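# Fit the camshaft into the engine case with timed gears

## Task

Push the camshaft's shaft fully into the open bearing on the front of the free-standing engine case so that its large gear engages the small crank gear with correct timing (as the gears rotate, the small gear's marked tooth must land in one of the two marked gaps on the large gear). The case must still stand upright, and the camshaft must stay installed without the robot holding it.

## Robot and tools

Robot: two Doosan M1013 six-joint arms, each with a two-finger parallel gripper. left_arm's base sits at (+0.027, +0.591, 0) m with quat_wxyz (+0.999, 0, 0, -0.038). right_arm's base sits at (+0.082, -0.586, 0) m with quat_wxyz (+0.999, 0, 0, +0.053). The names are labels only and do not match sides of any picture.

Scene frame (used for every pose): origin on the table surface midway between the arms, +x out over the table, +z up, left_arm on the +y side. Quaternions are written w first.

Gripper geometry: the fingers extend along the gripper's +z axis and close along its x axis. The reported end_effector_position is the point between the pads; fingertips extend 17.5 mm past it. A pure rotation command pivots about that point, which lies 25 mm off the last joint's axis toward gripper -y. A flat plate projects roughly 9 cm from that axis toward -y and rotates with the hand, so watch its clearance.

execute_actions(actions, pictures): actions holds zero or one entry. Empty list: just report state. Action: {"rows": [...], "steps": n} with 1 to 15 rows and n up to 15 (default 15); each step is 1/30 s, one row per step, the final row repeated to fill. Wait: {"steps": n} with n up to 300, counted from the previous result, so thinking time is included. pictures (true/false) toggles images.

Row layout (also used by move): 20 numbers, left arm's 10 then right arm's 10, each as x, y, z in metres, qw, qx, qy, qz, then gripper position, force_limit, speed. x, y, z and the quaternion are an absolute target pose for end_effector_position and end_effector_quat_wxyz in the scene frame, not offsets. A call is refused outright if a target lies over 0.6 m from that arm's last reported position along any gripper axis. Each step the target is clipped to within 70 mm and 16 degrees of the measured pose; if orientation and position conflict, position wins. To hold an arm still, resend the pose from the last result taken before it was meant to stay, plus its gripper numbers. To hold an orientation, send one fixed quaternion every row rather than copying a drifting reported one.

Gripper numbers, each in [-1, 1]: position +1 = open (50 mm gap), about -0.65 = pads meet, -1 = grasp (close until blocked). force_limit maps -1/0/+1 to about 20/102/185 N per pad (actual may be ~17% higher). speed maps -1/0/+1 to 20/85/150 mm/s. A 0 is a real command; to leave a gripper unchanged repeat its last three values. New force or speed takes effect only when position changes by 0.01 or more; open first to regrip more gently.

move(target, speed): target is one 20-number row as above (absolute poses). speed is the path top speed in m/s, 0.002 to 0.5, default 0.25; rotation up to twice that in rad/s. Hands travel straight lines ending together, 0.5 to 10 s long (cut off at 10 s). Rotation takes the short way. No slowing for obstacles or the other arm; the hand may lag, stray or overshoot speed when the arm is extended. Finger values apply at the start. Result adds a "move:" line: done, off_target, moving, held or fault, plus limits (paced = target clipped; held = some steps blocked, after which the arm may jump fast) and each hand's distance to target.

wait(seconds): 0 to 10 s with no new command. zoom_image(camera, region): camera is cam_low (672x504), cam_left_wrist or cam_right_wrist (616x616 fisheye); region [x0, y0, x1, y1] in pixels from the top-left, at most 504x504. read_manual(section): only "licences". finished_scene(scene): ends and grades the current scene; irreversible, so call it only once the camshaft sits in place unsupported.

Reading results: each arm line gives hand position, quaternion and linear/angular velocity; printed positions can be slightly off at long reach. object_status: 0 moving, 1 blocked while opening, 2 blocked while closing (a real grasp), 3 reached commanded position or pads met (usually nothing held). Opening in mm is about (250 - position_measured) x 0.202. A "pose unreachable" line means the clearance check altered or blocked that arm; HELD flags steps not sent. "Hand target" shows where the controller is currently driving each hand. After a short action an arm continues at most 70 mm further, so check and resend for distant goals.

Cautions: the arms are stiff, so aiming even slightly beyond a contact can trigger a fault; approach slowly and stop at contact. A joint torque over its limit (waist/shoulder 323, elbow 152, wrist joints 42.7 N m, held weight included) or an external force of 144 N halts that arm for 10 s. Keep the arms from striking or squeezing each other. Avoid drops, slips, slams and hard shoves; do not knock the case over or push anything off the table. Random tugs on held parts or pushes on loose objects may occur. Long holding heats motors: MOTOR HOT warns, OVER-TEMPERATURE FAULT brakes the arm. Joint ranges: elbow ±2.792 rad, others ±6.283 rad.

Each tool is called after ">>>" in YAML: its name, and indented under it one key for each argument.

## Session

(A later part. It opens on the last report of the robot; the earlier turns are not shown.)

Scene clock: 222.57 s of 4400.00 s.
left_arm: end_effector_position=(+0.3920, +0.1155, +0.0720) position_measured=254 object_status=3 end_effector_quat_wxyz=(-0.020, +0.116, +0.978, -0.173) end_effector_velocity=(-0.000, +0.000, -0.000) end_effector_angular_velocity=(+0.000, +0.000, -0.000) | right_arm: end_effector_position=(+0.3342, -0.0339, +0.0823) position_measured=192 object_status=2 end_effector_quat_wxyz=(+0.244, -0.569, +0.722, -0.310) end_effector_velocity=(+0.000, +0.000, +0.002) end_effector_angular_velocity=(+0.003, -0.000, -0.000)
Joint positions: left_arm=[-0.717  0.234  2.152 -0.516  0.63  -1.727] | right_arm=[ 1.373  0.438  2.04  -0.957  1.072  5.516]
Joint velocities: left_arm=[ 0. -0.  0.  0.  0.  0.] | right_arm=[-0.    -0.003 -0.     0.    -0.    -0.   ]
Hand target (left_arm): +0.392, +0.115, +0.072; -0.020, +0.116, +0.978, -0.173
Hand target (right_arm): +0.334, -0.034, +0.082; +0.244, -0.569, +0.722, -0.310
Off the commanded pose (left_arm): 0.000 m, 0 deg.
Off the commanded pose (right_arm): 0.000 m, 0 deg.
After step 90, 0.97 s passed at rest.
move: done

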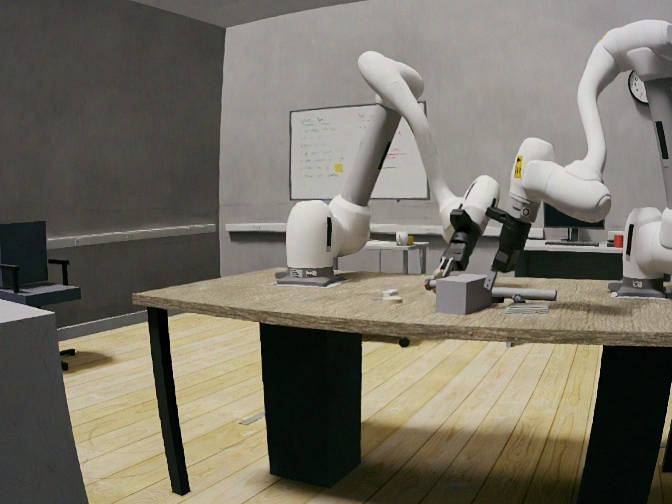

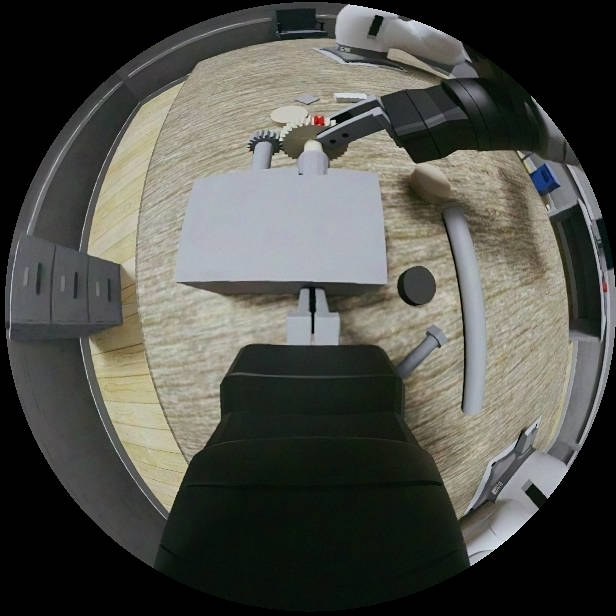

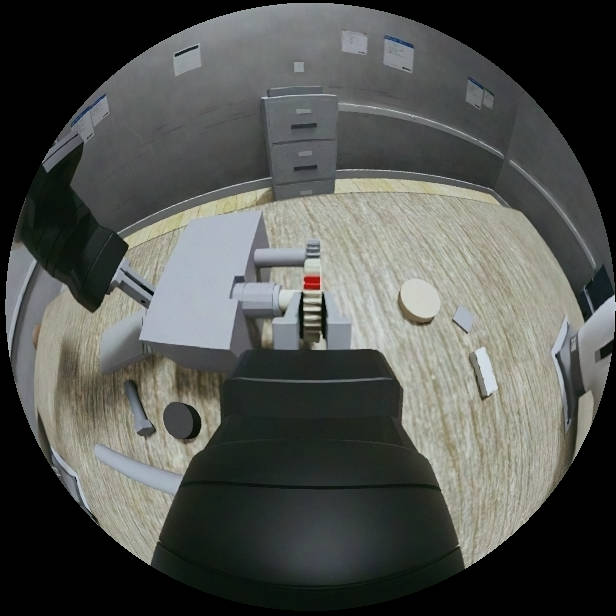

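>>> execute_actions:
  actions:
    - {"rows":[[0.392,0.1155,0.072,-0.0204,0.1157,0.978,-0.1728,-1,0,1,0.3343,-0.0334,0.0823,-0.2443,0.5687,-0.7213,0.3098,-1,-0.9,-1],[0.392,0.1155,0.072,-0.0204,0.1157,0.978,-0.1728,-1,0,1,0.3343,-0.0334,0.0823,-0.2443,0.5687,-0.7213,0.3098,-1,-0.9,-1],[0.392,0.1155,0.072,-0.0204,0.1157,0.978,-0.1728,-1,0,1,0.3343,-0.0334,0.0823,-0.2443,0.5687,-0.7213,0.3098,-1,-0.9,-1],[0.392,0.1155,0.072,-0.0204,0.1157,0.978,-0.1728,-1,0,1,0.3343,-0.0334,0.0823,-0.2443,0.5687,-0.7213,0.3098,-1,-0.9,-1],[0.392,0.1155,0.072,-0.0204,0.1157,0.978,-0.1728,-1,0,1,0.3343,-0.0334,0.0823,-0.2443,0.5687,-0.7213,0.3098,-1,-0.9,-1],[0.392,0.1155,0.072,-0.0204,0.1157,0.978,-0.1728,-1,0,1,0.3343,-0.0334,0.0823,-0.2443,0.5687,-0.7213,0.3098,0.1,-0.9,0]],"steps":15}
  pictures: false

>>> move:
  target: [0.397,0.135,0.09,-0.0204,0.1157,0.978,-0.1728,-1,0,1,0.3096,-0.0275,0.1064,-0.2443,0.5687,-0.7213,0.3098,0.1,-0.9,0]
  speed: 0.08

>>> move:
  target: [0.397,0.135,0.09,-0.0204,0.1157,0.978,-0.1728,-1,0,1,0.30,-0.1,0.1064,-0.2443,0.5687,-0.7213,0.3098,0.1,-0.9,0]

>>> move:
  target: [0.397,0.135,0.09,-0.0204,0.1157,0.978,-0.1728,-1,0,1,0.42,-0.22,0.06,-0.2443,0.5687,-0.7213,0.3098,0.1,-0.9,0]

Scene clock: 234.40 s of 4400.00 s.
left_arm: end_effector_position=(+0.3920, +0.1155, +0.0720) position_measured=254 object_status=3 end_effector_quat_wxyz=(-0.020, +0.116, +0.978, -0.173) end_effector_velocity=(-0.001, -0.000, +0.000) end_effector_angular_velocity=(-0.001, -0.000, -0.002) | right_arm: end_effector_position=(+0.3343, -0.0333, +0.0823) position_measured=138 object_status=0 end_effector_quat_wxyz=(+0.244, -0.569, +0.722, -0.310) end_effector_velocity=(-0.000, -0.000, +0.000) end_effector_angular_velocity=(-0.000, +0.000, +0.000)
Joint positions: left_arm=[-0.717  0.234  2.152 -0.516  0.63  -1.727] | right_arm=[ 1.373  0.439  2.039 -0.956  1.072  5.516]
Joint velocities: left_arm=[-0.001 -0.001  0.    -0.001 -0.     0.001] | right_arm=[ 0.    -0.     0.001  0.    -0.     0.   ]
Hand target (left_arm): +0.392, +0.115, +0.072; -0.020, +0.116, +0.978, -0.173
Hand target (right_arm): +0.334, -0.033, +0.082; +0.244, -0.569, +0.722, -0.310
Off the commanded pose (left_arm): 0.000 m, 0 deg.
Off the commanded pose (right_arm): 0.000 m, 0 deg.
Steps of this call (steps 1 to 90: nothing new was sent; then 8.33 s passed at rest; steps 91 to 105: all 15 steps of this action). Readings (end_effector_position | what the end effector reports):
91: left_arm (+0.3920, +0.1155, +0.0720) | right_arm (+0.3342, -0.0339, +0.0823) | left_arm position_measured=254 object_status=3 | right_arm position_measured=192 object_status=2
92: left_arm (+0.3920, +0.1155, +0.0720) | right_arm (+0.3342, -0.0337, +0.0823) | left_arm position_measured=254 object_status=3 | right_arm position_measured=192 object_status=2
94: left_arm (+0.3920, +0.1155, +0.0720) | right_arm (+0.3342, -0.0336, +0.0823) | left_arm position_measured=254 object_status=3 | right_arm position_measured=192 object_status=2
98: left_arm (+0.3920, +0.1155, +0.0720) | right_arm (+0.3343, -0.0333, +0.0823) | left_arm position_measured=254 object_status=3 | right_arm position_measured=161 object_status=0
105: the state above

Scene clock: 235.40 s of 4400.00 s.
left_arm: end_effector_position=(+0.3970, +0.1350, +0.0900) position_measured=254 object_status=3 end_effector_quat_wxyz=(-0.020, +0.116, +0.978, -0.173) end_effector_velocity=(-0.000, +0.001, -0.000) end_effector_angular_velocity=(+0.000, +0.000, +0.000) | right_arm: end_effector_position=(+0.3096, -0.0275, +0.1064) position_measured=138 object_status=3 end_effector_quat_wxyz=(+0.244, -0.569, +0.722, -0.310) end_effector_velocity=(+0.000, -0.000, +0.000) end_effector_angular_velocity=(-0.000, -0.001, -0.001)
Joint positions: left_arm=[-0.684  0.197  2.155 -0.497  0.671 -1.72 ] | right_arm=[ 1.414  0.412  2.018 -0.913  1.122  5.49 ]
Joint velocities: left_arm=[ 0.001 -0.001  0.001 -0.     0.     0.   ] | right_arm=[-0.    -0.    -0.     0.     0.001  0.   ]
Hand target (left_arm): +0.397, +0.135, +0.090; -0.020, +0.116, +0.978, -0.173
Hand target (right_arm): +0.310, -0.027, +0.106; +0.244, -0.569, +0.722, -0.310
Off the commanded pose (left_arm): 0.000 m, 0 deg.
Off the commanded pose (right_arm): 0.000 m, 0 deg.
move: done

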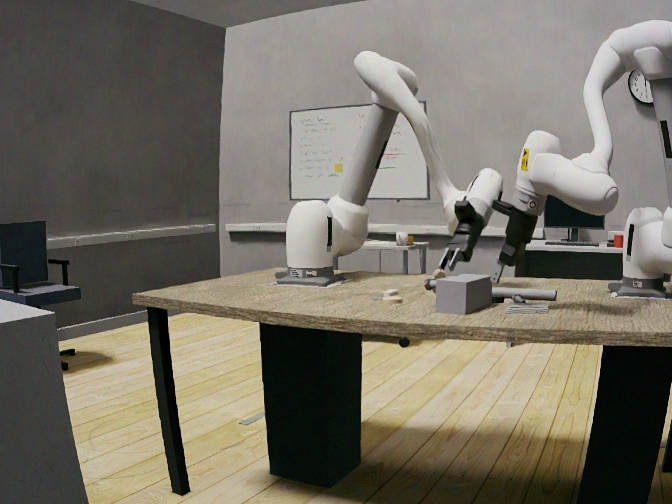

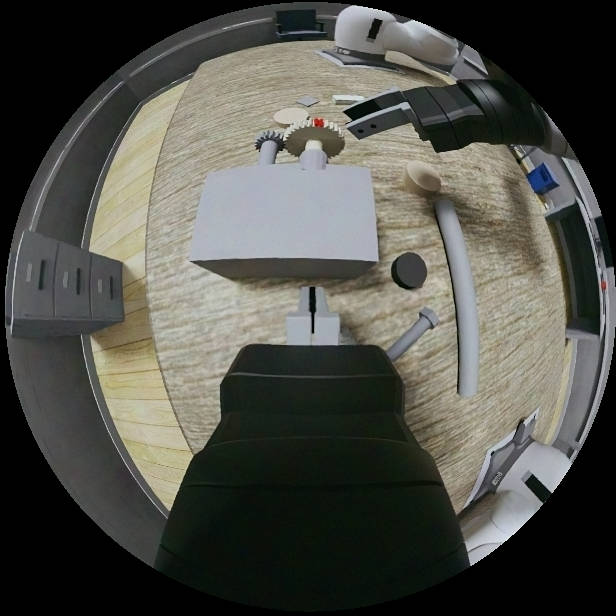

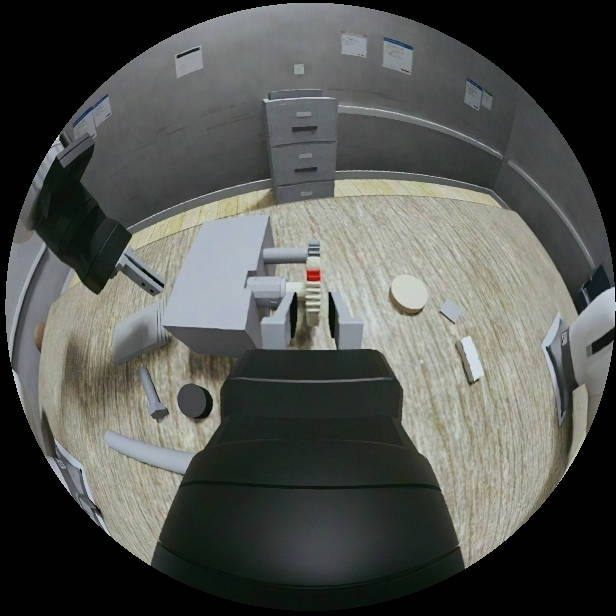

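Scene clock: 236.17 s of 4400.00 s.
left_arm: end_effector_position=(+0.3970, +0.1350, +0.0900) position_measured=254 object_status=3 end_effector_quat_wxyz=(-0.020, +0.116, +0.978, -0.173) end_effector_velocity=(+0.000, +0.000, +0.000) end_effector_angular_velocity=(+0.000, -0.001, -0.001) | right_arm: end_effector_position=(+0.2999, -0.0999, +0.1065) position_measured=138 object_status=3 end_effector_quat_wxyz=(+0.244, -0.569, +0.722, -0.310) end_effector_velocity=(+0.000, -0.000, +0.000) end_effector_angular_velocity=(-0.001, -0.001, -0.001)
Joint positions: left_arm=[-0.684  0.197  2.155 -0.497  0.671 -1.72 ] | right_arm=[ 1.425  0.326  2.157 -0.928  1.095  5.542]
Joint velocities: left_arm=[ 0.    -0.001 -0.     0.002  0.    -0.   ] | right_arm=[ 0.     0.001 -0.001  0.     0.001  0.   ]
Hand target (left_arm): +0.397, +0.135, +0.090; -0.020, +0.116, +0.978, -0.173
Hand target (right_arm): +0.300, -0.100, +0.107; +0.244, -0.569, +0.722, -0.310
Off the commanded pose (left_arm): 0.000 m, 0 deg.
Off the commanded pose (right_arm): 0.000 m, 0 deg.
move: done

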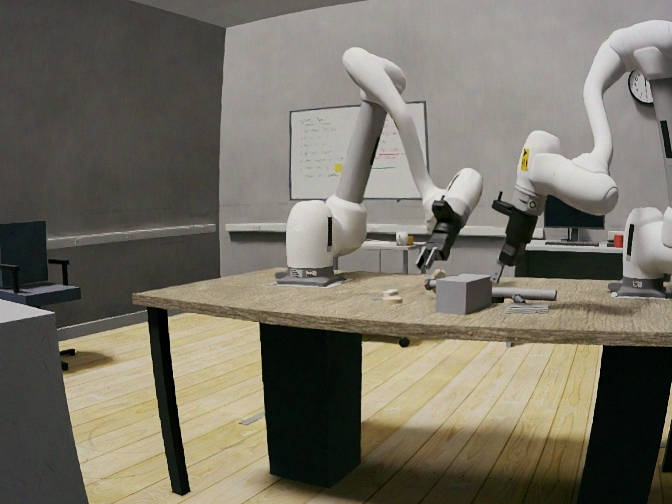

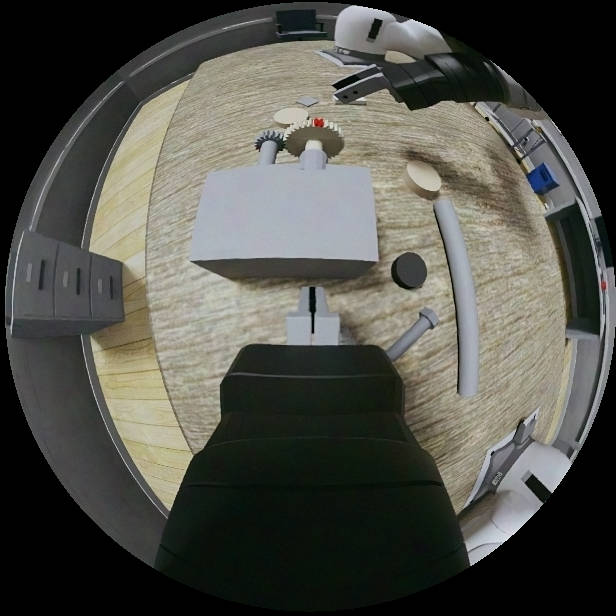

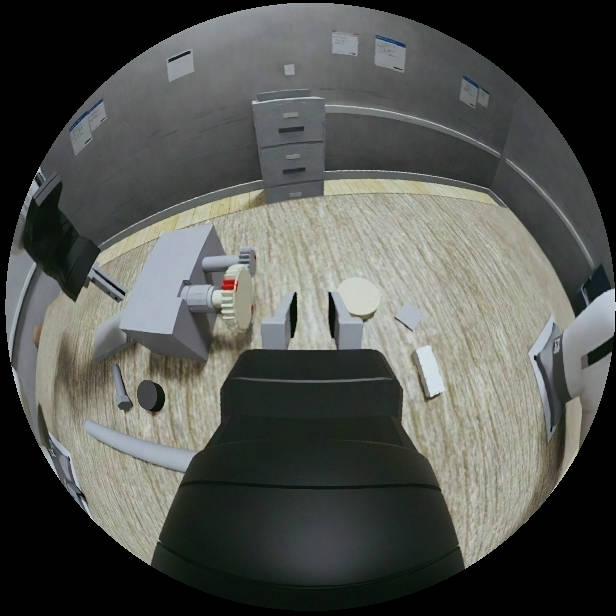

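Scene clock: 237.30 s of 4400.00 s.
left_arm: end_effector_position=(+0.3970, +0.1350, +0.0900) position_measured=254 object_status=3 end_effector_quat_wxyz=(-0.020, +0.116, +0.978, -0.173) end_effector_velocity=(+0.000, -0.000, +0.001) end_effector_angular_velocity=(-0.001, -0.000, +0.003) | right_arm: end_effector_position=(+0.4199, -0.2201, +0.0601) position_measured=138 object_status=3 end_effector_quat_wxyz=(+0.244, -0.569, +0.722, -0.310) end_effector_velocity=(+0.000, -0.000, -0.000) end_effector_angular_velocity=(+0.000, +0.000, +0.000)
Joint positions: left_arm=[-0.684  0.197  2.155 -0.497  0.671 -1.72 ] | right_arm=[ 1.137  0.287  2.375 -1.226  0.874  5.64 ]
Joint velocities: left_arm=[ 0.001 -0.001 -0.    -0.001  0.    -0.001] | right_arm=[-0.001  0.     0.    -0.002 -0.001  0.001]
Hand target (left_arm): +0.397, +0.135, +0.090; -0.020, +0.116, +0.978, -0.173
Hand target (right_arm): +0.420, -0.220, +0.060; +0.244, -0.569, +0.722, -0.310
Off the commanded pose (left_arm): 0.000 m, 0 deg.
Off the commanded pose (right_arm): 0.000 m, 0 deg.
move: done

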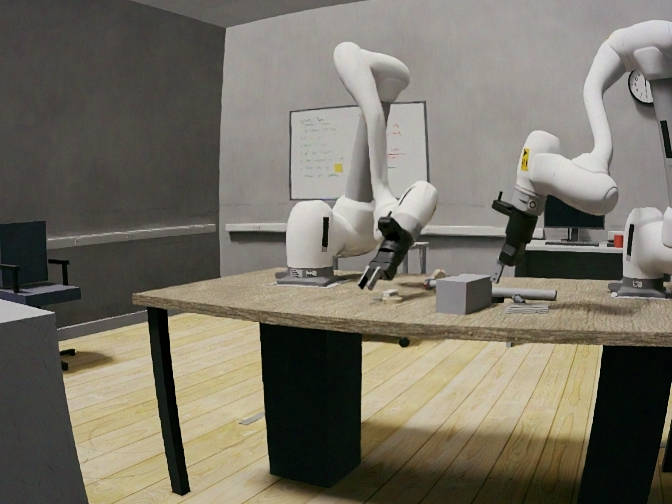

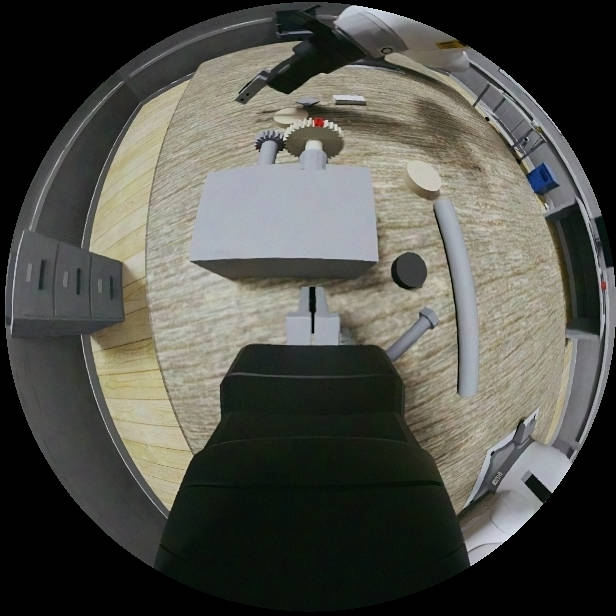

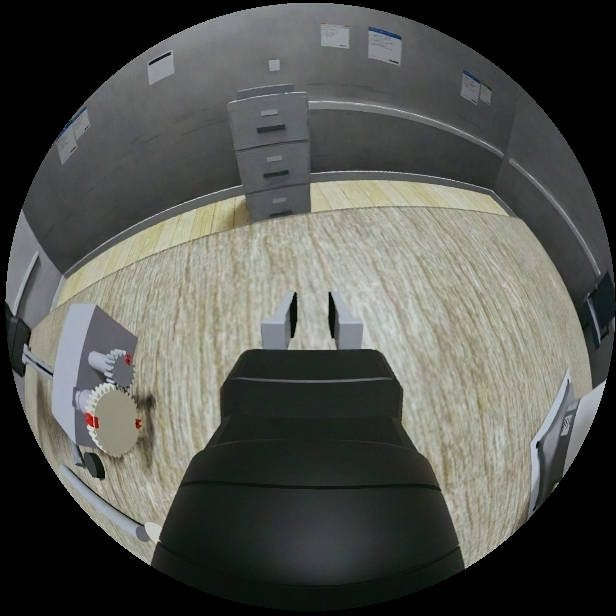

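>>> zoom_image:
  camera: "cam_right_wrist"
  region: [75, 345, 160, 435]

Region (75, 345, 160, 435) of cam_right_wrist's 616x616 image, scaled by 5.600, with more detail than that image has.

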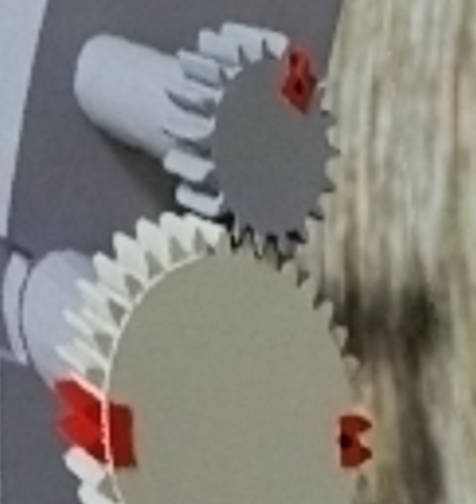

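>>> finished_scene:
  scene: 1

The scene is finished: the task was done.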